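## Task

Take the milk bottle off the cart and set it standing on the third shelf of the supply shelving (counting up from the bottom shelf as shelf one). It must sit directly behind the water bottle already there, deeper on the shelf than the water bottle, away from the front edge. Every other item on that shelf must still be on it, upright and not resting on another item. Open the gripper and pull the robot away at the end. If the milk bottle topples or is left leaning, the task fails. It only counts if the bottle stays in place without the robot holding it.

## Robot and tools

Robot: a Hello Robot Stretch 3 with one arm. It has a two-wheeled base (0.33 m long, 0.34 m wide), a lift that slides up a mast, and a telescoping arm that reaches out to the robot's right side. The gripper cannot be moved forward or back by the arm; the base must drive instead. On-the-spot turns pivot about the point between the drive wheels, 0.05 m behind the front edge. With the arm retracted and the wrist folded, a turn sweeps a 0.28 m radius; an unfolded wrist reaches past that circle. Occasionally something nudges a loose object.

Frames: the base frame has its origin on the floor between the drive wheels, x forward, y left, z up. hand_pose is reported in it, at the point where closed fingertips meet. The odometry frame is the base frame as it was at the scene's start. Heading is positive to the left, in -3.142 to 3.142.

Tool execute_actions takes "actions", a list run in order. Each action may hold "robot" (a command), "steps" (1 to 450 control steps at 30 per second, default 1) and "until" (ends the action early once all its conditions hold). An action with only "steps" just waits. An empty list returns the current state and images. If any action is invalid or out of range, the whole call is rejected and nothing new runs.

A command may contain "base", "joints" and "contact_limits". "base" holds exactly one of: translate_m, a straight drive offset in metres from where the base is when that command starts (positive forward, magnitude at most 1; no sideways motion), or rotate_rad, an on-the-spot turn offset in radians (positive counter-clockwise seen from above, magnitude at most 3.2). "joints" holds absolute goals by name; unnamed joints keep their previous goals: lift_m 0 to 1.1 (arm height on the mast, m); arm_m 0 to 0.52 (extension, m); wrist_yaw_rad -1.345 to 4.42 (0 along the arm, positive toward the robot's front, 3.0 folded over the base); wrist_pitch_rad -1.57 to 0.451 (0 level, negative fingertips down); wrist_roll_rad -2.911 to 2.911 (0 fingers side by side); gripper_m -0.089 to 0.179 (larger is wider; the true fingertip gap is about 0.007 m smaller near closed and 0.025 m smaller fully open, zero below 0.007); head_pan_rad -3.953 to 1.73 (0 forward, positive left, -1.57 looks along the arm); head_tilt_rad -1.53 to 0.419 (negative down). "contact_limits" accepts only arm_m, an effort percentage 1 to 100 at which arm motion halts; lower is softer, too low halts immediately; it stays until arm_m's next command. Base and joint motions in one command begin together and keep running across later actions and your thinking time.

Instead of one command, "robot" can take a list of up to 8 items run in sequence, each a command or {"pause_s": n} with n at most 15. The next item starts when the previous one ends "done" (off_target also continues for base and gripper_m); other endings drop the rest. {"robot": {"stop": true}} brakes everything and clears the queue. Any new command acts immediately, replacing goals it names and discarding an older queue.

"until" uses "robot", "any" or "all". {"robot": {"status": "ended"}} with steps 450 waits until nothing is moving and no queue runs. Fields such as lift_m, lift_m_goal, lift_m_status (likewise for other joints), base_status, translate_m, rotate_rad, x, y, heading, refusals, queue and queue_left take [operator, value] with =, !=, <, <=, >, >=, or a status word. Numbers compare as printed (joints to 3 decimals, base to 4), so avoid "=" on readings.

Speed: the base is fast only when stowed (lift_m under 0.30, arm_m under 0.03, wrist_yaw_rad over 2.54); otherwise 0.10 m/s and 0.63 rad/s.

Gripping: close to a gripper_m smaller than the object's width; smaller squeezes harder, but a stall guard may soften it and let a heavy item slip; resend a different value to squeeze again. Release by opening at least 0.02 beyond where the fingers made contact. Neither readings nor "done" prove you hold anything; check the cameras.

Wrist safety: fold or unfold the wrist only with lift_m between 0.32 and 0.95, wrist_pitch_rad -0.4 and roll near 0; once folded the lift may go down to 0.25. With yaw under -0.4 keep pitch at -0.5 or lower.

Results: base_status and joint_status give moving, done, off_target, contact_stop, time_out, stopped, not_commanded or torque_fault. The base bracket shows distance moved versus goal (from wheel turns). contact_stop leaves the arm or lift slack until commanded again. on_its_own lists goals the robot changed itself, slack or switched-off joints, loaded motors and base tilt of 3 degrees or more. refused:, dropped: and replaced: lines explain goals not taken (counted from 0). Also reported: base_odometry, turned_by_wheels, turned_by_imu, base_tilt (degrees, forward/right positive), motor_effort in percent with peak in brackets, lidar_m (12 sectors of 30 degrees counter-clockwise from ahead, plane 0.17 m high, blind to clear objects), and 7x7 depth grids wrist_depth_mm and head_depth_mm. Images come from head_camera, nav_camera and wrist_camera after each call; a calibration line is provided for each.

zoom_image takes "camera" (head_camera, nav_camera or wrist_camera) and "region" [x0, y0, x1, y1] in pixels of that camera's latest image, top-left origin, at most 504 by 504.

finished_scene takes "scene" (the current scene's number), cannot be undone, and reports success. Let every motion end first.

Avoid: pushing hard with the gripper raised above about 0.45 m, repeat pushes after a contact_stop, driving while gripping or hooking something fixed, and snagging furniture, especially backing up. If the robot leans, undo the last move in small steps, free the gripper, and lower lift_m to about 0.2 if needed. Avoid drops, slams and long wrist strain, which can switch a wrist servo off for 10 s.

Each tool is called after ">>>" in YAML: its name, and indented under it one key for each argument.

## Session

>>> execute_actions:
  actions: []

Scene clock: 0.00 s.
robot.base_odometry: x=+0.000 y=+0.000 heading=+0.000 (m, m, rad; robot's odometry frame)
robot.turned_by_wheels: +0.000 (rad since the last result)
robot.turned_by_imu: +0.000 (rad since the last result)
robot.base_tilt: forward=+1.3 right=-0.2 (deg)
robot.lidar_m: 2.04 2.08 1.73 1.43 1.69 1.99 1.98 2.43 1.61 1.61 2.08 2.10
robot.head_depth_mm: 1618 2409 2386 2369 2293 2322 2289 / 1611 2452 2419 2409 2369 2211 2246 / 1607 2510 2458 2440 2038 2159 2094 / 1600 2560 2566 2537 2532 2483 2458 / 1649 2613 2629 2595 2594 2558 2509 / 1794 2600 2690 2655 2635 2624 2565 / 1789 2573 2753 2724 2710 2707 2564
robot.base_status: not_commanded
robot.joint_positions: lift_m=+0.414 arm_m=-0.001 wrist_yaw_rad=+3.047 wrist_pitch_rad=-0.627 wrist_roll_rad=+0.011 gripper_m=+0.037 head_pan_rad=+0.010 head_tilt_rad=-0.011
robot.joint_goals: lift_m=+0.414 arm_m=-0.001 wrist_yaw_rad=+3.047 wrist_pitch_rad=-0.627 wrist_roll_rad=+0.011 gripper_m=+0.037 head_pan_rad=+0.010 head_tilt_rad=-0.011
robot.joint_status: lift_m=not_commanded arm_m=not_commanded wrist_yaw_rad=not_commanded wrist_pitch_rad=not_commanded wrist_roll_rad=not_commanded gripper_m=not_commanded head_pan_rad=not_commanded head_tilt_rad=not_commanded
robot.measured_speeds: translate_m=+0.000 rotate_rad=+0.000 lift_m=+0.000 arm_m=+0.000 wrist_yaw_rad=+0.000 wrist_pitch_rad=+0.000 wrist_roll_rad=+0.000 head_pan_rad=+0.000 head_tilt_rad=+0.000
robot: refusals=0 queue=idle queue_left=0
robot.motor_effort: left_wheel=-1 right_wheel=+0 lift_m=+24 arm_m=-1 wrist_yaw_rad=+0 wrist_pitch_rad=+5 wrist_roll_rad=+0 gripper_m=+0 head_pan_rad=+1 head_tilt_rad=+2 (%)
robot.hand_pose: x=-0.0029 y=+0.0488 z=+0.3832 quat_wxyz=(+0.251, +0.686, +0.185, +0.658) (m; robot's base frame)
robot.wrist_depth_mm: - - - - - - - / 953 975 - 976 935 951 - / 812 796 - 808 805 811 820 / 697 695 691 705 708 705 709 / 618 614 611 613 639 618 619 / 549 561 - - - 554 566 / 495 - - - 500 505 501
pictures: head_camera (sideways: a quarter turn clockwise sets it upright), nav_camera (sideways: a quarter turn counterclockwise sets it upright), wrist_camera
camera_calibration (this result's frames):
head_camera: T_world_to_cam=[[0.0412234, 0.0151173, -0.999036, 1.31557], [-0.00655181, 0.999868, 0.0148596, -0.0174446], [0.999128, 0.00593293, 0.041317, -0.101826], [0, 0, 0, 1]] pos_world=[0.0473908, -0.00184148, 1.31877]
nav_camera: T_world_to_cam=[[-0.0329504, 0.0458458, 0.998405, -1.25696], [0.0487097, -0.997687, 0.0474204, -0.0130266], [0.998269, 0.0501945, 0.030641, -0.0848548], [0, 0, 0, 1]] pos_world=[0.0439252, 0.0488892, 1.25817]
wrist_camera: T_world_to_cam=[[0.999064, -0.0412567, -0.0130247, 0.0138267], [-0.0393391, -0.740998, -0.670354, 0.323216], [0.0180053, 0.670238, -0.741928, 0.420539], [0, 0, 0, 1]] pos_world=[-0.00867066, -0.0417887, 0.528859]
Images, in order (width x height): head_camera 896x504, nav_camera 672x504, wrist_camera 644x364.

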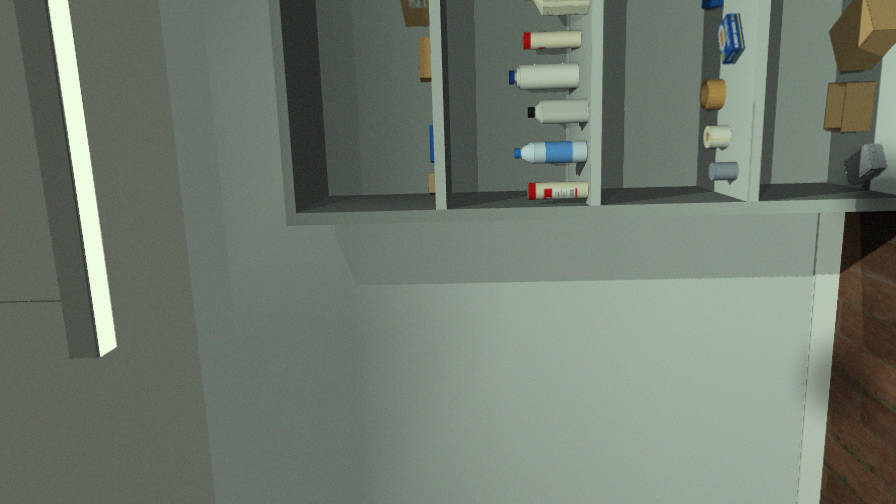

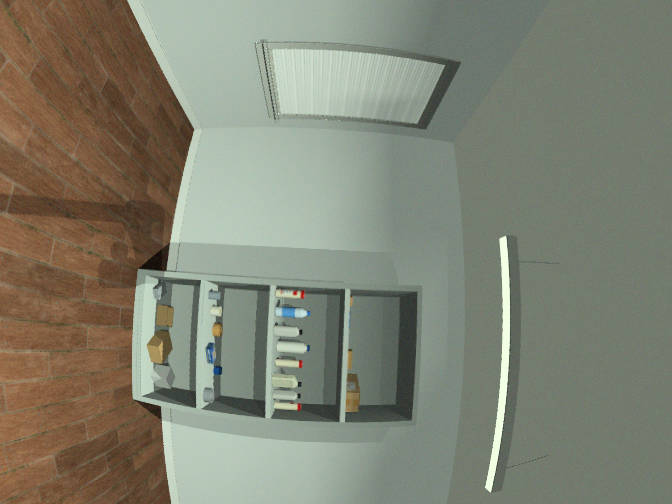

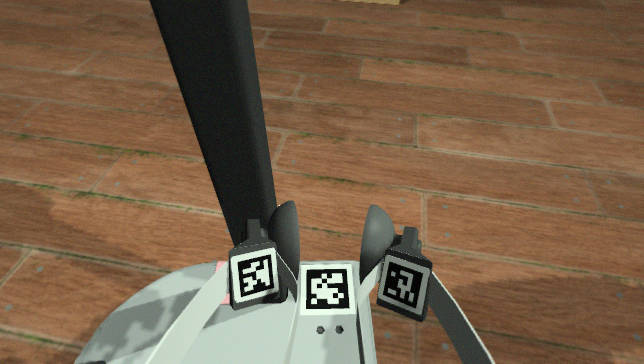

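>>> execute_actions:
  actions:
    - {"robot":{"base":{"rotate_rad":-0.107},"joints":{"head_pan_rad":-1.57,"head_tilt_rad":-0.45,"wrist_pitch_rad":-0.4,"lift_m":0.29}},"steps":200,"until":{"robot":{"status":"ended"}}}

>>> execute_actions:
  actions:
    - {"robot":{"base":{"translate_m":1.0}},"steps":300,"until":{"robot":{"translate_m":[">",0.6]}}}
    - {"robot":[{"base":{"translate_m":0.973}},{"base":{"rotate_rad":1.473},"joints":{"lift_m":0.92}}],"steps":450,"until":{"robot":{"lift_m":[">",0.36],"base_status":"done"}}}
    - {"robot":{"joints":{"lift_m":0.92,"wrist_yaw_rad":0,"gripper_m":0.105}},"steps":300,"until":{"robot":{"wrist_yaw_rad":["<",1.2]}}}
    - {"robot":{"joints":{"wrist_pitch_rad":0,"lift_m":0.95}},"steps":300,"until":{"robot":{"status":"ended"}}}

Scene clock: 2.83 s.
robot.base_odometry: x=+0.000 y=+0.000 heading=-0.107 (m, m, rad; robot's odometry frame)
robot.turned_by_wheels: -0.107 (rad since the last result)
robot.turned_by_imu: -0.109 (rad since the last result)
robot.base_tilt: forward=+1.4 right=-0.1 (deg)
robot.lidar_m: 2.04 2.25 1.76 1.43 1.86 2.01 1.98 2.46 1.63 1.60 2.10 2.10
robot.head_depth_mm: 1724 1847 1979 2069 2227 1784 1424 / 1740 1864 1987 1960 2019 1789 1436 / 1758 1881 2030 1984 1892 1778 1440 / 1771 1897 2046 2194 2323 1799 1440 / 1781 1908 2054 2218 2332 1792 1446 / 1812 1929 2074 2240 2359 1805 1444 / 1822 1947 2100 2278 2375 1813 1456
robot.base_status: done (rotate_rad -0.1069 of -0.1070)
robot.joint_positions: lift_m=+0.290 arm_m=-0.001 wrist_yaw_rad=+3.047 wrist_pitch_rad=-0.422 wrist_roll_rad=+0.011 gripper_m=+0.037 head_pan_rad=-1.563 head_tilt_rad=-0.444
robot.joint_goals: lift_m=+0.290 arm_m=-0.001 wrist_yaw_rad=+3.047 wrist_pitch_rad=-0.400 wrist_roll_rad=+0.011 gripper_m=+0.037 head_pan_rad=-1.570 head_tilt_rad=-0.450
robot.joint_status: lift_m=done arm_m=not_commanded wrist_yaw_rad=not_commanded wrist_pitch_rad=done wrist_roll_rad=not_commanded gripper_m=not_commanded head_pan_rad=done head_tilt_rad=done
robot.measured_speeds: translate_m=+0.000 rotate_rad=+0.000 lift_m=+0.000 arm_m=+0.000 wrist_yaw_rad=+0.000 wrist_pitch_rad=+0.000 wrist_roll_rad=+0.000 head_pan_rad=+0.000 head_tilt_rad=+0.000
robot: refusals=0 queue=done queue_left=0
robot.motor_effort: left_wheel=+1(6) right_wheel=-1(4) lift_m=+15(20) arm_m=-1(1) wrist_yaw_rad=+0(1) wrist_pitch_rad=+11(11) wrist_roll_rad=+0(0) gripper_m=+0(0) head_pan_rad=-4(58) head_tilt_rad=-2(29) (%)
robot.hand_pose: x=+0.0000 y=+0.0793 z=+0.3023 quat_wxyz=(+0.182, +0.701, +0.114, +0.680) (m; robot's base frame)
robot.wrist_depth_mm: - - - - - - - / - - - - - - - / 878 855 887 926 883 913 929 / 701 695 - 710 721 732 731 / 589 584 - 579 622 602 606 / 498 516 - - - 515 515 / 447 - - - 453 442 449
pictures: head_camera (sideways: a quarter turn clockwise sets it upright), nav_camera (sideways: a quarter turn counterclockwise sets it upright), wrist_camera
camera_calibration (this result's frames):
head_camera: T_world_to_cam=[[0.0116473, 0.381616, -0.924248, 1.21783], [0.999927, -0.0014935, 0.0119843, -0.0198332], [0.00319304, -0.92432, -0.381605, 0.45475], [0, 0, 0, 1]] pos_world=[0.00419526, -0.0444399, 1.29935]
nav_camera: T_world_to_cam=[[0.0492893, -0.388935, 0.919946, -1.15477], [-0.997658, -0.0629029, 0.026859, 0.0201462], [0.0474209, -0.919115, -0.391124, 0.469934], [0, 0, 0, 1]] pos_world=[0.0547322, -0.0159388, 1.24559]
wrist_camera: T_world_to_cam=[[0.999215, -0.0395684, -0.00183528, 0.00765741], [-0.0248301, -0.589587, -0.807323, 0.321017], [0.0308624, 0.806735, -0.590106, 0.283369], [0, 0, 0, 1]] pos_world=[-0.00842595, -0.0390334, 0.426396]
Images, in order (width x height): head_camera 896x504, nav_camera 672x504, wrist_camera 644x364.

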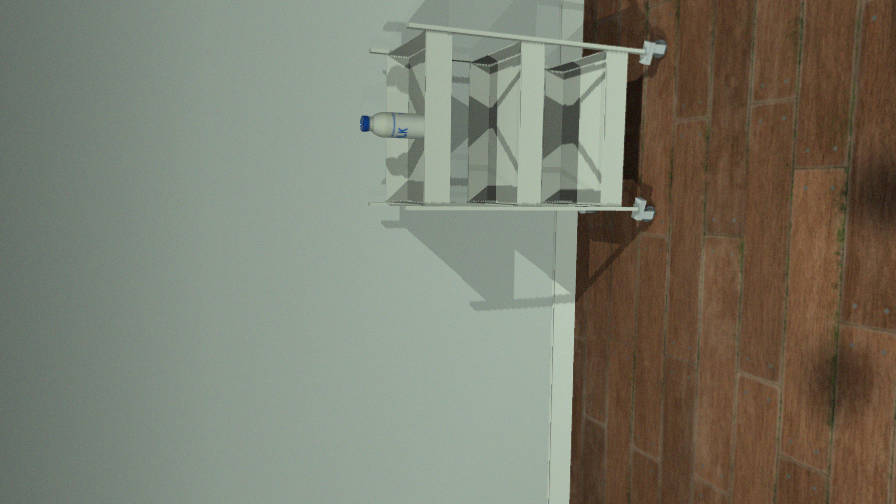

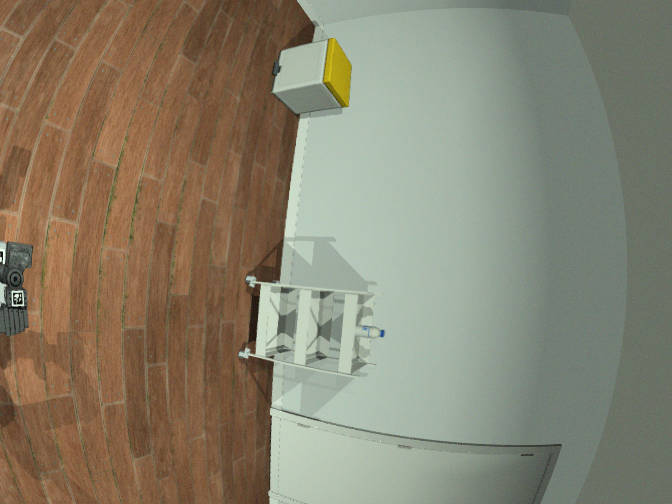

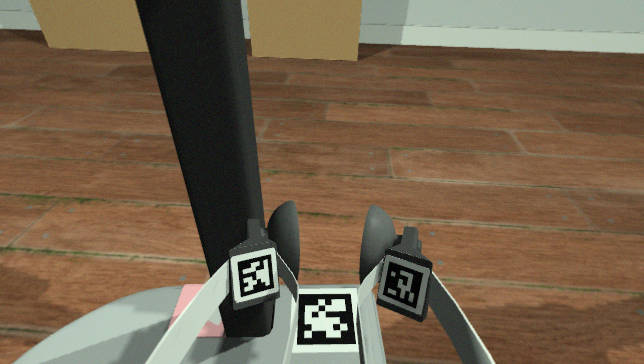

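Scene clock: 16.80 s.
robot.base_odometry: x=+1.566 y=-0.168 heading=+1.366 (m, m, rad; robot's odometry frame)
robot.turned_by_wheels: +1.473 (rad since the last result)
robot.turned_by_imu: +1.488 (rad since the last result)
robot.base_tilt: forward=+1.3 right=-0.1 (deg)
robot.lidar_m: 1.57 1.64 2.00 3.58 2.48 2.28 1.74 0.83 0.63 0.46 0.45 1.30
robot.head_depth_mm: 740 790 835 465 495 991 - / 740 790 848 818 582 926 - / 737 790 831 474 511 - - / 725 790 838 730 529 980 - / 714 790 841 478 490 854 824 / 537 573 561 458 491 510 565 / 383 377 397 423 466 1097 1223
robot.base_status: done (rotate_rad +1.4729 of +1.4730)
robot.joint_positions: lift_m=+0.950 arm_m=-0.001 wrist_yaw_rad=+0.002 wrist_pitch_rad=-0.024 wrist_roll_rad=+0.011 gripper_m=+0.105 head_pan_rad=-1.563 head_tilt_rad=-0.445
robot.joint_goals: lift_m=+0.950 arm_m=-0.001 wrist_yaw_rad=+0.000 wrist_pitch_rad=+0.000 wrist_roll_rad=+0.011 gripper_m=+0.105 head_pan_rad=-1.570 head_tilt_rad=-0.450
robot.joint_status: lift_m=done arm_m=not_commanded wrist_yaw_rad=done wrist_pitch_rad=done wrist_roll_rad=not_commanded gripper_m=done head_pan_rad=done head_tilt_rad=done
robot.measured_speeds: translate_m=+0.000 rotate_rad=+0.000 lift_m=+0.000 arm_m=+0.000 wrist_yaw_rad=+0.000 wrist_pitch_rad=+0.000 wrist_roll_rad=+0.000 head_pan_rad=+0.000 head_tilt_rad=+0.000
robot: refusals=0 queue=done queue_left=0
robot.motor_effort: left_wheel=-2(12) right_wheel=+1(7) lift_m=+30(30) arm_m=-1(1) wrist_yaw_rad=-1(1) wrist_pitch_rad=+12(12) wrist_roll_rad=+0(0) gripper_m=+0(80) head_pan_rad=-4(5) head_tilt_rad=-2(2) (%)
robot.hand_pose: x=-0.0210 y=-0.3993 z=+1.0582 quat_wxyz=(+0.703, +0.009, -0.711, -0.008) (m; robot's base frame)
robot.wrist_depth_mm: 186 216 399 575 573 575 565 / 192 214 222 598 586 583 568 / 199 222 229 251 614 221 593 / 206 226 236 253 500 224 531 / 740 229 265 260 333 227 369 / 766 220 245 250 252 236 279 / 782 226 223 218 216 211 214
pictures: head_camera (sideways: a quarter turn clockwise sets it upright), nav_camera (sideways: a quarter turn counterclockwise sets it upright), wrist_camera
camera_calibration (this result's frames):
head_camera: T_world_to_cam=[[0.01174, 0.382104, -0.924045, 1.21757], [0.999927, -0.00175269, 0.0119793, -0.0198266], [0.00295776, -0.924118, -0.382096, 0.45539], [0, 0, 0, 1]] pos_world=[0.00418401, -0.044438, 1.29933]
nav_camera: T_world_to_cam=[[0.0491948, -0.389436, 0.919739, -1.1545], [-0.997674, -0.0626649, 0.0268298, 0.0201843], [0.0471869, -0.918919, -0.391613, 0.470571], [0, 0, 0, 1]] pos_world=[0.0547279, -0.0159212, 1.24558]
wrist_camera: T_world_to_cam=[[-0.998368, -0.053588, 0.0197616, -0.0593707], [-0.0316127, 0.230292, -0.972608, 1.15077], [0.0475691, -0.971645, -0.23161, 0.0270433], [0, 0, 0, 1]] pos_world=[-0.0241813, -0.241918, 1.12668]
Images, in order (width x height): head_camera 896x504, nav_camera 672x504, wrist_camera 644x364.

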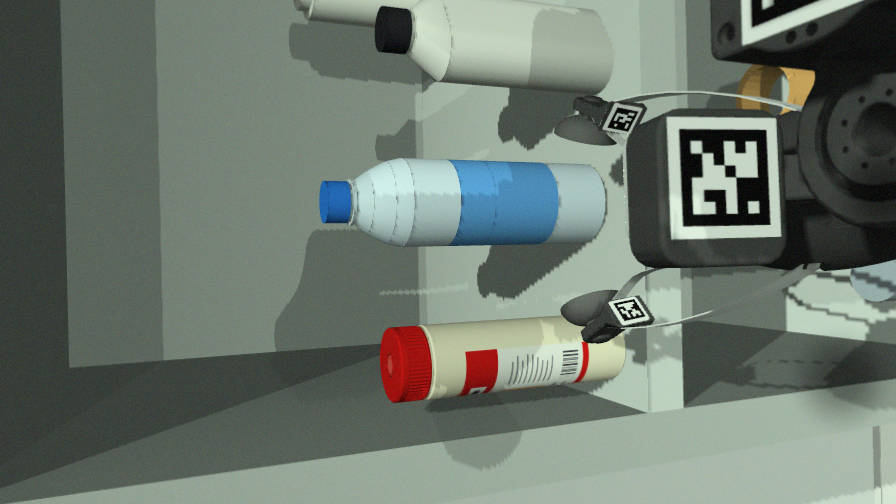

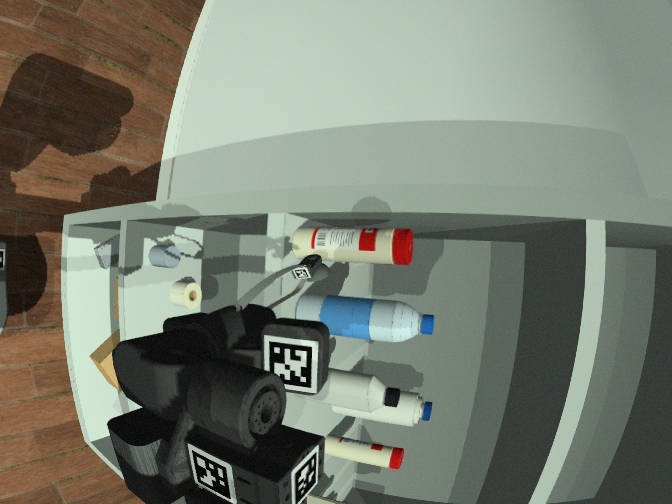

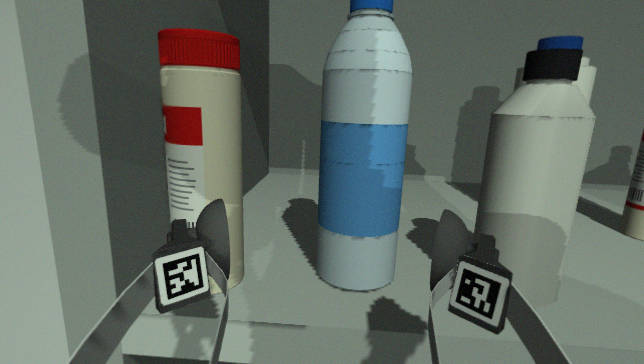

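>>> execute_actions:
  actions:
    - {"robot":[{"base":{"translate_m":-0.019}},{"joints":{"arm_m":0.105}}],"steps":300,"until":{"robot":{"status":"ended"}}}

Scene clock: 20.07 s.
robot.base_odometry: x=+1.562 y=-0.187 heading=+1.366 (m, m, rad; robot's odometry frame)
robot.turned_by_wheels: +0.000 (rad since the last result)
robot.turned_by_imu: -0.001 (rad since the last result)
robot.base_tilt: forward=+1.3 right=-0.2 (deg)
robot.lidar_m: 1.60 1.66 2.01 3.57 2.46 2.25 1.73 0.82 0.62 0.54 0.46 1.30
robot.head_depth_mm: 740 790 823 471 - - - / 738 792 849 699 - - 778 / 735 791 839 745 - - - / 727 791 832 473 536 984 824 / 714 791 848 834 514 956 847 / 610 667 651 451 493 559 602 / 444 438 431 428 460 504 1191
robot.base_status: done (translate_m -0.0190 of -0.0190)
robot.joint_positions: lift_m=+0.950 arm_m=+0.105 wrist_yaw_rad=+0.001 wrist_pitch_rad=-0.024 wrist_roll_rad=+0.011 gripper_m=+0.105 head_pan_rad=-1.563 head_tilt_rad=-0.445
robot.joint_goals: lift_m=+0.950 arm_m=+0.105 wrist_yaw_rad=+0.000 wrist_pitch_rad=+0.000 wrist_roll_rad=+0.011 gripper_m=+0.105 head_pan_rad=-1.570 head_tilt_rad=-0.450
robot.joint_status: lift_m=done arm_m=done wrist_yaw_rad=done wrist_pitch_rad=done wrist_roll_rad=not_commanded gripper_m=done head_pan_rad=done head_tilt_rad=done
robot.measured_speeds: translate_m=+0.000 rotate_rad=+0.000 lift_m=+0.000 arm_m=+0.000 wrist_yaw_rad=+0.000 wrist_pitch_rad=+0.000 wrist_roll_rad=+0.000 head_pan_rad=+0.000 head_tilt_rad=+0.000
robot: refusals=0 queue=done queue_left=0
robot.motor_effort: left_wheel=-3(9) right_wheel=+1(3) lift_m=+28(29) arm_m=+4(4) wrist_yaw_rad=-1(1) wrist_pitch_rad=+12(12) wrist_roll_rad=+0(0) gripper_m=+0(1) head_pan_rad=-5(4) head_tilt_rad=-2(2) (%)
robot.hand_pose: x=-0.0212 y=-0.5051 z=+1.0582 quat_wxyz=(+0.703, +0.009, -0.711, -0.008) (m; robot's base frame)
robot.wrist_depth_mm: 118 260 414 117 474 475 296 / 119 261 417 121 496 498 133 / 122 265 431 125 509 509 117 / 125 268 437 130 501 521 118 / 128 154 354 134 320 361 120 / 130 143 243 140 240 142 123 / 133 186 201 145 199 201 125
pictures: head_camera (sideways: a quarter turn clockwise sets it upright), nav_camera (sideways: a quarter turn counterclockwise sets it upright), wrist_camera
camera_calibration (this result's frames):
head_camera: T_world_to_cam=[[0.0117423, 0.382104, -0.924045, 1.21757], [0.999927, -0.00175889, 0.0119793, -0.0198266], [0.00295204, -0.924118, -0.382096, 0.45539], [0, 0, 0, 1]] pos_world=[0.00418373, -0.044438, 1.29933]
nav_camera: T_world_to_cam=[[0.0491924, -0.389436, 0.919739, -1.1545], [-0.997674, -0.0626587, 0.0268298, 0.0201843], [0.0471812, -0.91892, -0.391613, 0.470571], [0, 0, 0, 1]] pos_world=[0.0547278, -0.0159215, 1.24558]
wrist_camera: T_world_to_cam=[[-0.998408, -0.0528387, 0.0197619, -0.0648553], [-0.0314399, 0.230308, -0.97261, 1.17514], [0.0468401, -0.971682, -0.231603, -0.0758017], [0, 0, 0, 1]] pos_world=[-0.024255, -0.347727, 1.12668]
Images, in order (width x height): head_camera 896x504, nav_camera 672x504, wrist_camera 644x364.

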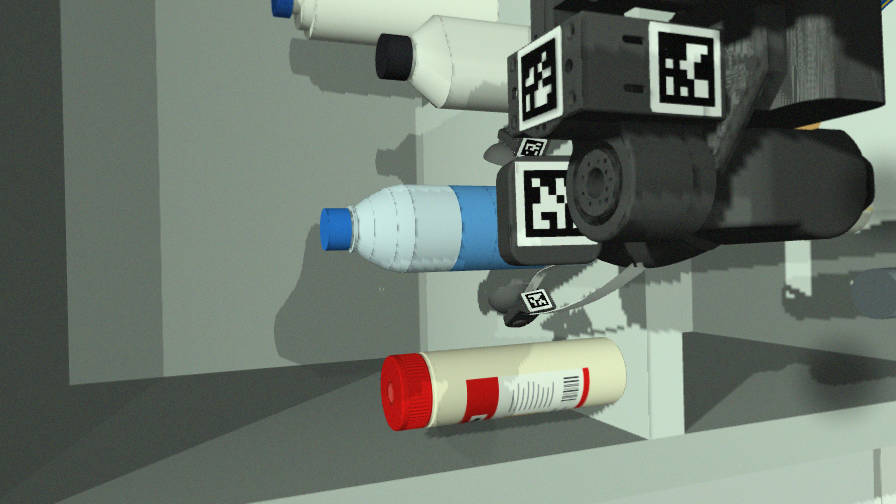

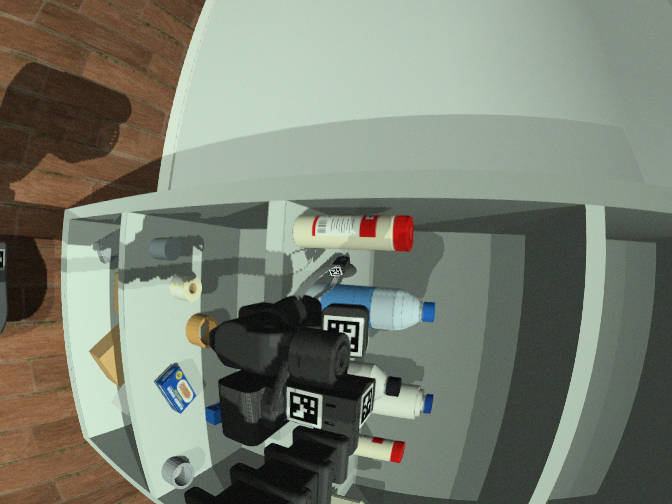

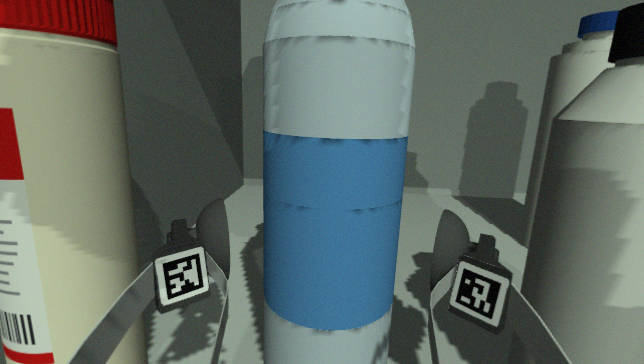

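>>> execute_actions:
  actions:
    - {"robot":[{"joints":{"arm_m":0.112,"gripper_m":0.015}},{"joints":{"lift_m":0.975}},{"joints":{"arm_m":0.0}},{"base":{"translate_m":-0.28}}],"steps":400,"until":{"robot":{"status":"ended"}}}

Scene clock: 28.23 s.
robot.base_odometry: x=+1.505 y=-0.461 heading=+1.366 (m, m, rad; robot's odometry frame)
robot.turned_by_wheels: +0.000 (rad since the last result)
robot.turned_by_imu: -0.002 (rad since the last result)
robot.base_tilt: forward=+1.4 right=-0.3 (deg)
robot.lidar_m: 1.88 1.95 2.25 3.57 2.12 1.97 1.44 0.61 0.59 0.52 0.61 0.62
robot.head_depth_mm: 740 790 849 481 504 - - / 738 790 848 818 555 982 - / 737 790 819 356 368 - - / 727 788 634 355 373 - 823 / 716 788 827 733 576 984 840 / 706 787 844 781 509 990 826 / 695 786 844 463 497 960 828
robot.base_status: done (translate_m -0.2800 of -0.2800)
robot.joint_positions: lift_m=+0.974 arm_m=+0.000 wrist_yaw_rad=+0.000 wrist_pitch_rad=-0.070 wrist_roll_rad=+0.011 gripper_m=+0.019 head_pan_rad=-1.563 head_tilt_rad=-0.445
robot.joint_goals: lift_m=+0.975 arm_m=+0.000 wrist_yaw_rad=+0.000 wrist_pitch_rad=+0.000 wrist_roll_rad=+0.011 gripper_m=+0.018 head_pan_rad=-1.570 head_tilt_rad=-0.450
robot.joint_status: lift_m=done arm_m=done wrist_yaw_rad=done wrist_pitch_rad=done wrist_roll_rad=not_commanded gripper_m=done head_pan_rad=done head_tilt_rad=done
robot.measured_speeds: translate_m=+0.000 rotate_rad=+0.000 lift_m=+0.000 arm_m=+0.000 wrist_yaw_rad=+0.000 wrist_pitch_rad=+0.000 wrist_roll_rad=+0.000 head_pan_rad=+0.000 head_tilt_rad=+0.000
robot: refusals=0 queue=done queue_left=0
robot.on_its_own: wrist_pitch_rad is at rest, and its effort (+35) is outside its rest range (-20 to +32)
robot.motor_effort: left_wheel=-2(7) right_wheel=+1(2) lift_m=+32(29) arm_m=-6(6) wrist_yaw_rad=+0(0) wrist_pitch_rad=+35(37) wrist_roll_rad=+0(0) gripper_m=-20(98) head_pan_rad=-5(4) head_tilt_rad=-3(2) (%)
robot.hand_pose: x=-0.0214 y=-0.3993 z=+1.0711 quat_wxyz=(+0.703, +0.025, -0.710, -0.025) (m; robot's base frame)
robot.wrist_depth_mm: 504 596 605 107 118 560 536 / 494 245 607 111 123 574 463 / 465 238 643 116 133 249 233 / 462 246 538 119 491 241 245 / 337 256 360 123 134 245 289 / 264 257 246 128 135 248 277 / 234 232 227 133 218 225 230
pictures: head_camera (sideways: a quarter turn clockwise sets it upright), nav_camera (sideways: a quarter turn counterclockwise sets it upright), wrist_camera
camera_calibration (this result's frames):
head_camera: T_world_to_cam=[[0.0117433, 0.382104, -0.924045, 1.21757], [0.999927, -0.00176139, 0.0119793, -0.0198266], [0.00294972, -0.924118, -0.382096, 0.455391], [0, 0, 0, 1]] pos_world=[0.00418362, -0.044438, 1.29933]
nav_camera: T_world_to_cam=[[0.0491914, -0.389437, 0.919739, -1.1545], [-0.997674, -0.0626562, 0.0268298, 0.0201844], [0.0471789, -0.91892, -0.391613, 0.470572], [0, 0, 0, 1]] pos_world=[0.0547277, -0.0159216, 1.24558]
wrist_camera: T_world_to_cam=[[-0.998437, -0.0531485, 0.0173118, -0.0571637], [-0.0313288, 0.275592, -0.960764, 1.16873], [0.0462922, -0.959804, -0.276827, 0.083163], [0, 0, 0, 1]] pos_world=[-0.0243093, -0.24531, 1.14688]
Images, in order (width x height): head_camera 896x504, nav_camera 672x504, wrist_camera 644x364.

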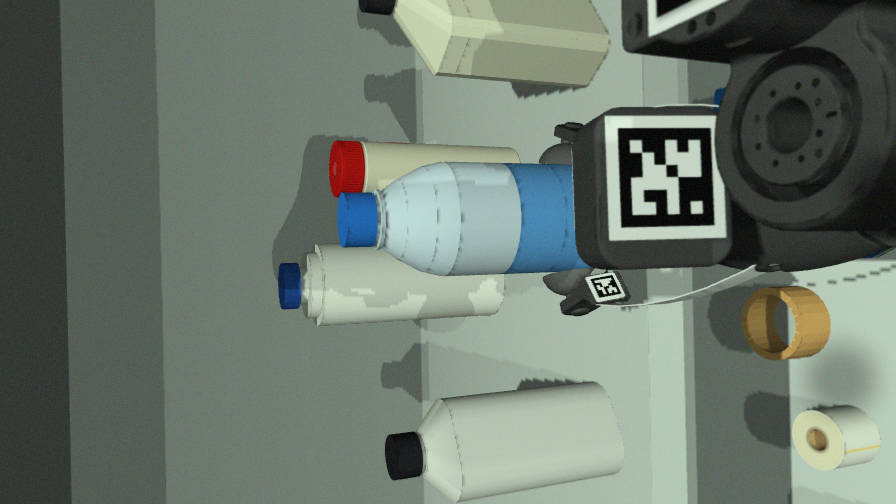

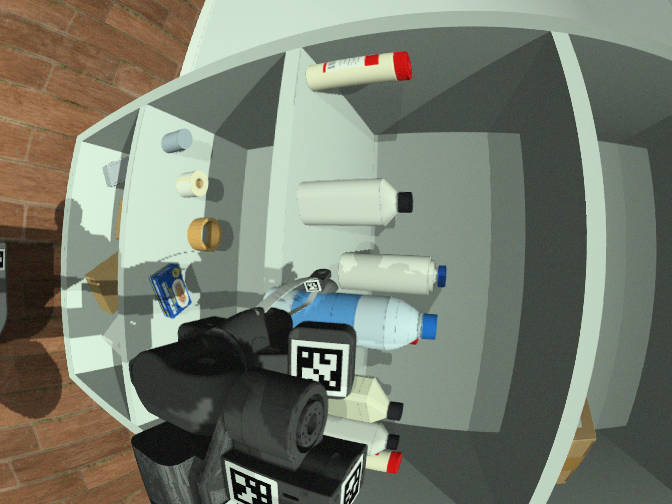

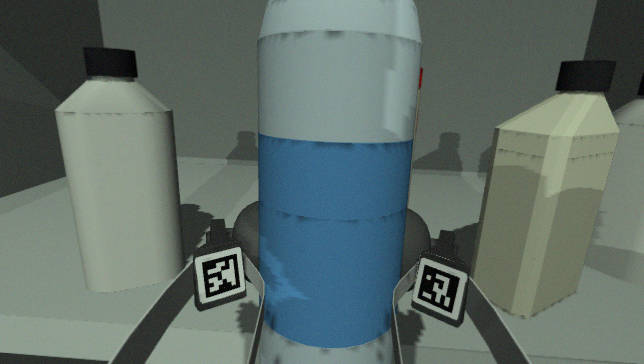

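>>> execute_actions:
  actions:
    - {"robot":[{"joints":{"arm_m":0.112}},{"joints":{"lift_m":0.951}},{"joints":{"gripper_m":0.11}},{"joints":{"arm_m":0.0}}],"steps":400,"until":{"robot":{"status":"ended"}}}
    - {"robot":{"base":{"rotate_rad":-1.006},"joints":{"lift_m":0.29,"wrist_pitch_rad":-0.4,"gripper_m":0.04}},"steps":300,"until":{"robot":{"base_status":"done"}}}
    - {"robot":{"base":{"translate_m":-1.0},"joints":{"wrist_yaw_rad":2.9}},"steps":300,"until":{"robot":{"lift_m":["<",0.298],"wrist_yaw_rad":[">",2.6]}}}
    - {"robot":{"base":{"translate_m":-1.0}},"steps":300,"until":{"robot":{"x":["<",0.85]}}}
    - {"robot":[{"base":{"translate_m":-0.95},"joints":{"head_tilt_rad":-0.65}},{"base":{"rotate_rad":-0.978},"joints":{"lift_m":0.67}}],"steps":450,"until":{"robot":{"lift_m":[">",0.33]}}}
    - {"robot":{"joints":{"wrist_yaw_rad":0,"gripper_m":0.15}},"steps":300,"until":{"robot":{"wrist_yaw_rad":["<",1.2]}}}
    - {"robot":{"joints":{"wrist_pitch_rad":0,"arm_m":0.1}},"steps":300,"until":{"robot":{"status":"ended"}}}

Scene clock: 51.60 s.
robot.base_odometry: x=-0.042 y=-1.043 heading=-0.618 (m, m, rad; robot's odometry frame)
robot.turned_by_wheels: -1.984 (rad since the last result)
robot.turned_by_imu: -2.015 (rad since the last result)
robot.base_tilt: forward=+1.4 right=-0.2 (deg)
robot.lidar_m: 1.30 1.90 2.10 2.81 2.54 2.69 2.22 2.47 0.73 0.58 0.91 1.08
robot.head_depth_mm: 1059 1181 1341 1514 1716 1450 1297 / 1010 1119 1260 1095 1142 1199 - / 960 1062 1186 1144 950 1089 - / 920 1014 1125 1062 919 1075 1181 / 883 967 1070 1089 920 1062 1207 / 846 926 1017 1089 1248 1422 1265 / 813 886 972 1075 1204 1366 1265
robot.base_status: done (rotate_rad -0.9779 of -0.9780)
robot.joint_positions: lift_m=+0.670 arm_m=+0.100 wrist_yaw_rad=+0.001 wrist_pitch_rad=-0.023 wrist_roll_rad=+0.011 gripper_m=+0.150 head_pan_rad=-1.563 head_tilt_rad=-0.642
robot.joint_goals: lift_m=+0.670 arm_m=+0.100 wrist_yaw_rad=+0.000 wrist_pitch_rad=+0.000 wrist_roll_rad=+0.011 gripper_m=+0.150 head_pan_rad=-1.570 head_tilt_rad=-0.650
robot.joint_status: lift_m=done arm_m=done wrist_yaw_rad=done wrist_pitch_rad=done wrist_roll_rad=not_commanded gripper_m=done head_pan_rad=done head_tilt_rad=done
robot.measured_speeds: translate_m=+0.000 rotate_rad=+0.000 lift_m=+0.000 arm_m=+0.000 wrist_yaw_rad=+0.000 wrist_pitch_rad=+0.000 wrist_roll_rad=+0.000 head_pan_rad=+0.000 head_tilt_rad=+0.000
robot: refusals=0 queue=done queue_left=0
robot.motor_effort: left_wheel=+1(10) right_wheel=-1(6) lift_m=+29(27) arm_m=+4(5) wrist_yaw_rad=-1(2) wrist_pitch_rad=+12(36) wrist_roll_rad=+0(0) gripper_m=+0(84) head_pan_rad=-5(4) head_tilt_rad=-4(21) (%)
robot.hand_pose: x=-0.0211 y=-0.5001 z=+0.7782 quat_wxyz=(+0.703, +0.009, -0.711, -0.008) (m; robot's base frame)
robot.wrist_depth_mm: 534 566 610 674 750 815 896 / 543 583 643 686 752 864 932 / 560 598 654 694 811 906 - / 579 630 583 605 672 891 - / 605 621 477 442 341 388 - / 598 - 279 304 350 - - / 645 674 600 644 670 - -
pictures: head_camera (sideways: a quarter turn clockwise sets it upright), nav_camera (sideways: a quarter turn counterclockwise sets it upright), wrist_camera
camera_calibration (this result's frames):
head_camera: T_world_to_cam=[[0.0104495, 0.556021, -0.831103, 1.09635], [0.999943, -0.00402044, 0.00988265, -0.0170943], [0.00215356, -0.831159, -0.556031, 0.681718], [0, 0, 0, 1]] pos_world=[0.00416886, -0.0430461, 1.29041]
nav_camera: T_world_to_cam=[[0.0504768, -0.562362, 0.825349, -1.0314], [-0.997648, -0.0667608, 0.015526, 0.0349059], [0.0463697, -0.824191, -0.56441, 0.695416], [0, 0, 0, 1]] pos_world=[0.0546392, -0.00453241, 1.24322]
wrist_camera: T_world_to_cam=[[-0.998387, -0.0532247, 0.0197701, -0.0591584], [-0.0315289, 0.230131, -0.972649, 0.901645], [0.0472193, -0.971703, -0.231438, -0.135926], [0, 0, 0, 1]] pos_world=[-0.0242168, -0.342725, 0.846695]
Images, in order (width x height): head_camera 896x504, nav_camera 672x504, wrist_camera 644x364.

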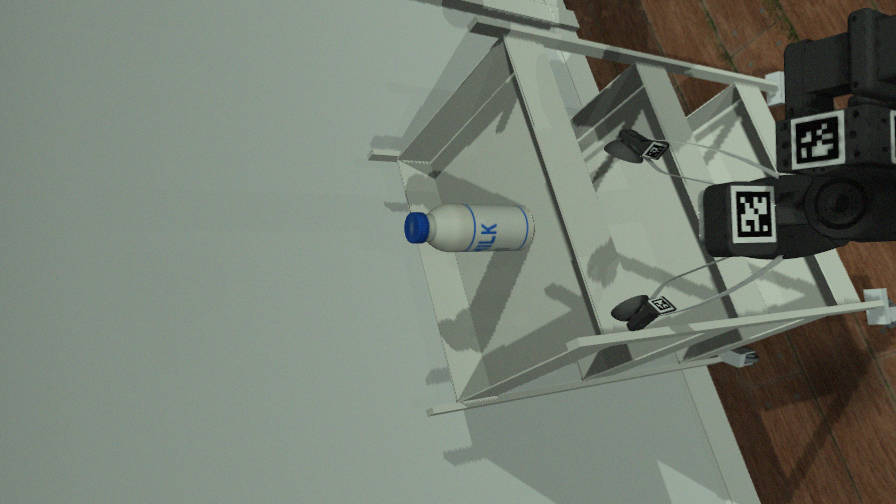

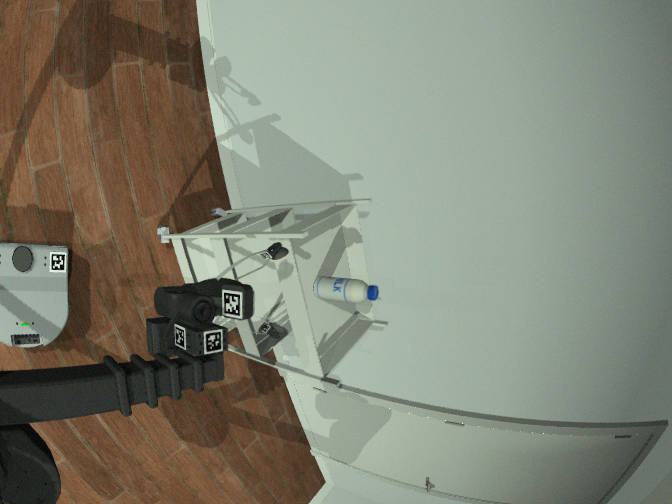

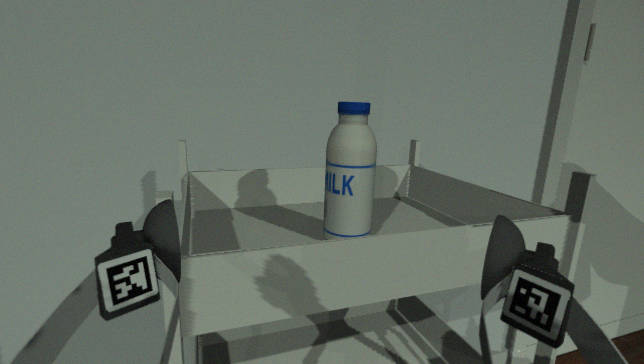

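>>> execute_actions:
  actions:
    - {"robot":{"base":{"translate_m":-0.012},"joints":{"arm_m":0.40,"gripper_m":0.13,"lift_m":0.665},"contact_limits":{"arm_m":20}},"steps":300,"until":{"robot":{"status":"ended"}}}

Scene clock: 55.20 s.
robot.base_odometry: x=-0.052 y=-1.036 heading=-0.618 (m, m, rad; robot's odometry frame)
robot.turned_by_wheels: +0.000 (rad since the last result)
robot.turned_by_imu: -0.001 (rad since the last result)
robot.base_tilt: forward=+1.4 right=-0.3 (deg)
robot.lidar_m: 1.31 1.91 2.11 2.81 2.79 2.67 2.20 2.45 0.74 0.58 0.88 1.09
robot.head_depth_mm: 1062 1188 1354 1524 1703 1486 1312 / 1016 1125 1266 1222 1070 1169 1229 / 970 1073 1192 1148 - 1121 1208 / 926 1021 1131 1044 918 1088 1181 / 888 971 1078 1090 891 1059 1183 / 851 929 1023 1093 1217 1414 1266 / 819 890 977 1083 1215 1371 1273
robot.base_status: done (translate_m -0.0120 of -0.0120)
robot.joint_positions: lift_m=+0.665 arm_m=+0.400 wrist_yaw_rad=+0.001 wrist_pitch_rad=-0.023 wrist_roll_rad=+0.011 gripper_m=+0.130 head_pan_rad=-1.563 head_tilt_rad=-0.642
robot.joint_goals: lift_m=+0.665 arm_m=+0.400 wrist_yaw_rad=+0.000 wrist_pitch_rad=+0.000 wrist_roll_rad=+0.011 gripper_m=+0.130 head_pan_rad=-1.570 head_tilt_rad=-0.650
robot.joint_status: lift_m=done arm_m=done wrist_yaw_rad=done wrist_pitch_rad=done wrist_roll_rad=not_commanded gripper_m=done head_pan_rad=done head_tilt_rad=done
robot.measured_speeds: translate_m=+0.000 rotate_rad=+0.000 lift_m=+0.000 arm_m=+0.000 wrist_yaw_rad=+0.000 wrist_pitch_rad=+0.000 wrist_roll_rad=+0.000 head_pan_rad=+0.000 head_tilt_rad=+0.000
robot: refusals=0 queue=done queue_left=0
robot.motor_effort: left_wheel=+1(6) right_wheel=+0(5) lift_m=+14(27) arm_m=+4(2) wrist_yaw_rad=-1(1) wrist_pitch_rad=+11(12) wrist_roll_rad=+0(0) gripper_m=+0(78) head_pan_rad=-4(4) head_tilt_rad=-3(3) (%)
robot.contact_limits: arm_m 20 (drawing in: default 23, maximum 37; extending or still: default 29, maximum 47)
robot.hand_pose: x=-0.0213 y=-0.8001 z=+0.7740 quat_wxyz=(+0.703, +0.009, -0.711, -0.008) (m; robot's base frame)
robot.wrist_depth_mm: 324 350 377 415 458 497 567 / 334 358 393 413 466 525 583 / 345 366 403 136 490 553 623 / 357 387 414 133 402 574 677 / 354 379 333 130 397 578 671 / 285 - 324 134 317 - 264 / 268 259 265 140 250 265 249
pictures: head_camera (sideways: a quarter turn clockwise sets it upright), nav_camera (sideways: a quarter turn counterclockwise sets it upright), wrist_camera
camera_calibration (this result's frames):
head_camera: T_world_to_cam=[[0.0104496, 0.556021, -0.831103, 1.09635], [0.999943, -0.00402056, 0.00988266, -0.0170943], [0.00215347, -0.831159, -0.556031, 0.681718], [0, 0, 0, 1]] pos_world=[0.00416886, -0.0430461, 1.29041]
nav_camera: T_world_to_cam=[[0.0504768, -0.562362, 0.825349, -1.0314], [-0.997648, -0.0667606, 0.015526, 0.0349058], [0.0463696, -0.824192, -0.56441, 0.695415], [0, 0, 0, 1]] pos_world=[0.0546392, -0.00453243, 1.24322]
wrist_camera: T_world_to_cam=[[-0.998426, -0.0524802, 0.0197728, -0.0746399], [-0.0313574, 0.230101, -0.972661, 0.966577], [0.0464957, -0.971751, -0.231385, -0.428495], [0, 0, 0, 1]] pos_world=[-0.0242899, -0.642718, 0.842481]
Images, in order (width x height): head_camera 896x504, nav_camera 672x504, wrist_camera 644x364.

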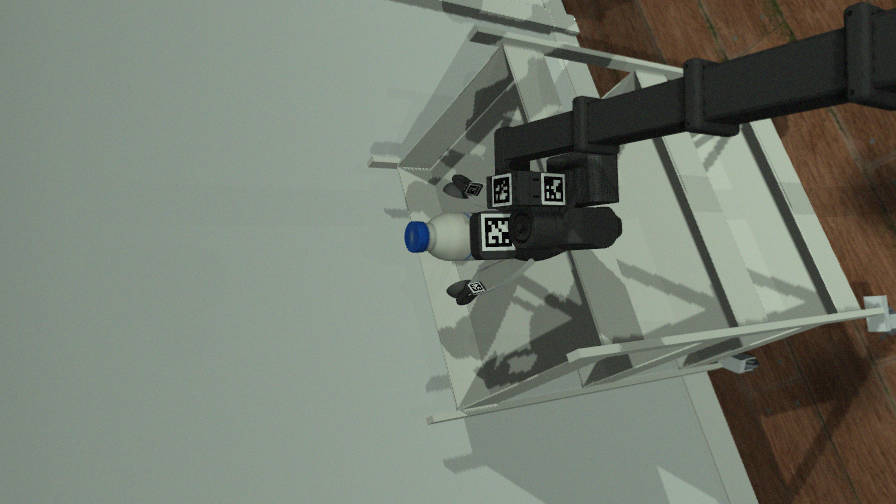

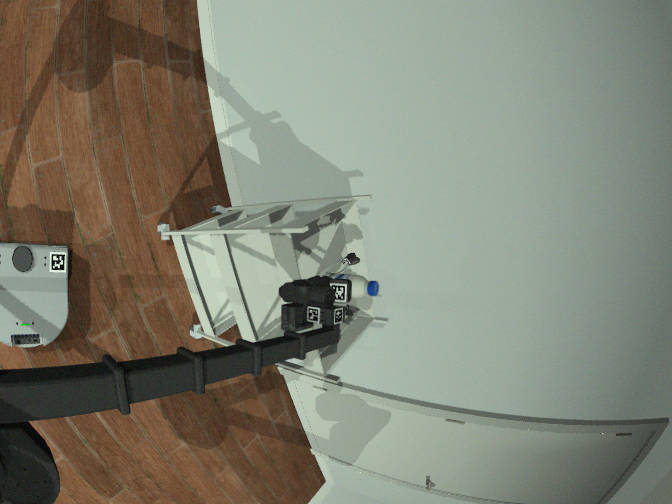

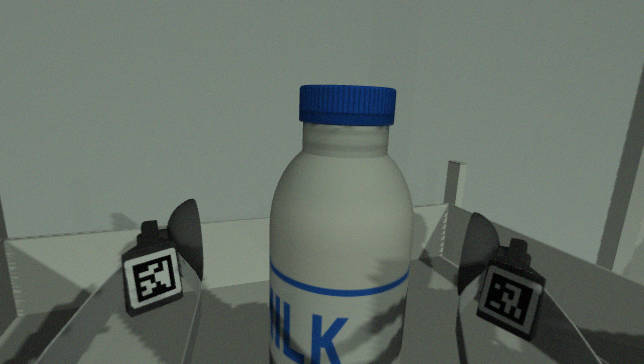

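>>> execute_actions:
  actions:
    - {"robot":[{"joints":{"arm_m":0.408,"lift_m":0.655}},{"joints":{"gripper_m":0.02}},{"joints":{"lift_m":1.015}}],"steps":300,"until":{"robot":{"lift_m":[">",0.76]}}}
    - {"robot":{"joints":{"arm_m":0.0}},"steps":300,"until":{"robot":{"lift_m":[">",0.83]}}}
    - {"robot":[{"base":{"rotate_rad":1.116},"joints":{"head_tilt_rad":-0.45}},{"base":{"translate_m":1.0}}],"steps":450,"until":{"robot":{"translate_m":[">",0.8]}}}
    - {"robot":[{"base":{"translate_m":0.991}},{"base":{"rotate_rad":0.868}}],"steps":450,"until":{"robot":{"status":"ended"}}}

Scene clock: 99.87 s.
robot.base_odometry: x=+1.522 y=-0.181 heading=+1.366 (m, m, rad; robot's odometry frame)
robot.turned_by_wheels: +1.984 (rad since the last result)
robot.turned_by_imu: +1.995 (rad since the last result)
robot.base_tilt: forward=+1.3 right=-0.2 (deg)
robot.lidar_m: 1.60 1.66 1.98 3.54 2.45 2.26 1.73 0.85 0.65 0.55 0.50 1.36
robot.head_depth_mm: 775 831 677 659 546 1029 808 / 775 830 886 518 532 1032 842 / 775 830 892 796 546 1032 826 / 776 828 891 801 549 1033 820 / 775 827 892 756 532 1003 838 / 622 676 655 498 529 620 635 / 450 443 438 470 513 1148 1303
robot.base_status: done (rotate_rad +0.8679 of +0.8680)
robot.joint_positions: lift_m=+0.657 arm_m=+0.000 wrist_yaw_rad=+0.000 wrist_pitch_rad=-0.017 wrist_roll_rad=+0.013 gripper_m=+0.130 head_pan_rad=-1.563 head_tilt_rad=-0.458
robot.joint_goals: lift_m=+0.657 arm_m=+0.000 wrist_yaw_rad=+0.000 wrist_pitch_rad=+0.000 wrist_roll_rad=+0.013 gripper_m=+0.130 head_pan_rad=-1.570 head_tilt_rad=-0.450
robot.joint_status: lift_m=contact_stop arm_m=done wrist_yaw_rad=done wrist_pitch_rad=done wrist_roll_rad=not_commanded gripper_m=done head_pan_rad=done head_tilt_rad=done
robot.measured_speeds: translate_m=+0.000 rotate_rad=+0.000 lift_m=+0.000 arm_m=+0.000 wrist_yaw_rad=+0.000 wrist_pitch_rad=+0.000 wrist_roll_rad=+0.000 head_pan_rad=+0.000 head_tilt_rad=+0.000
robot: refusals=0 queue=done queue_left=0
robot.on_its_own: lift_m is slack since a contact_stop, until your next command for it
robot.motor_effort: left_wheel=-2(9) right_wheel=+1(5) lift_m=+22(20) arm_m=-6(7) wrist_yaw_rad=+0(0) wrist_pitch_rad=+9(12) wrist_roll_rad=-1(2) gripper_m=+0(0) head_pan_rad=-5(4) head_tilt_rad=+5(24) (%)
robot.hand_pose: x=-0.0214 y=-0.4012 z=+0.7667 quat_wxyz=(+0.703, +0.006, -0.712, -0.006) (m; robot's base frame)
robot.wrist_depth_mm: 222 262 445 541 522 510 480 / 231 265 473 638 624 624 622 / 705 269 481 671 656 638 628 / 728 270 496 674 680 662 659 / 772 256 541 709 702 685 676 / 813 - 509 574 553 - 567 / 840 283 382 433 452 440 411
pictures: head_camera (sideways: a quarter turn clockwise sets it upright), nav_camera (sideways: a quarter turn counterclockwise sets it upright), wrist_camera
dropped: robot: command 0 of its queue: lift_m: contact_stop
camera_calibration (this result's frames):
head_camera: T_world_to_cam=[[0.0116928, 0.394186, -0.918956, 1.21093], [0.999928, -0.00202673, 0.0118537, -0.019663], [0.00281011, -0.919028, -0.394181, 0.471118], [0, 0, 0, 1]] pos_world=[0.00417849, -0.0444003, 1.29873]
nav_camera: T_world_to_cam=[[0.0492406, -0.401469, 0.914548, -1.14773], [-0.997679, -0.0628945, 0.0261071, 0.0211257], [0.0470389, -0.913711, -0.403634, 0.486215], [0, 0, 0, 1]] pos_world=[0.0547204, -0.015187, 1.24535]
wrist_camera: T_world_to_cam=[[-0.998493, -0.0519632, 0.0176482, -0.0518146], [-0.0288923, 0.224351, -0.97408, 0.866454], [0.046657, -0.973122, -0.225514, -0.0475858], [0, 0, 0, 1]] pos_world=[-0.0244825, -0.243389, 0.834179]
Images, in order (width x height): head_camera 896x504, nav_camera 672x504, wrist_camera 644x364.

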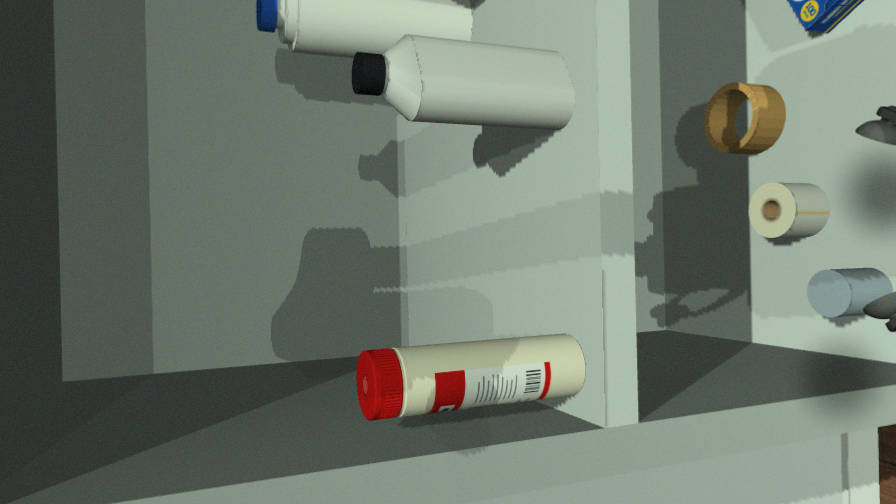

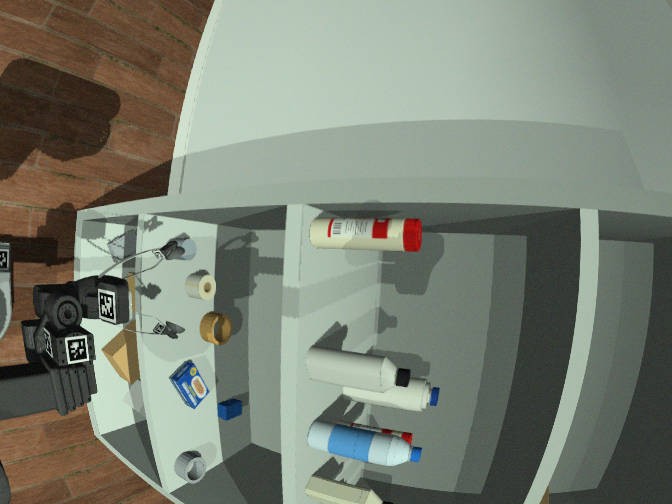

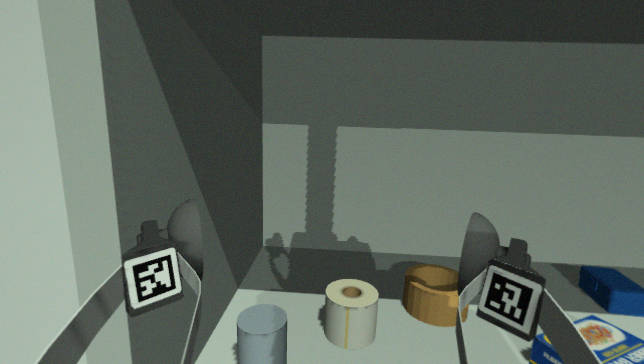

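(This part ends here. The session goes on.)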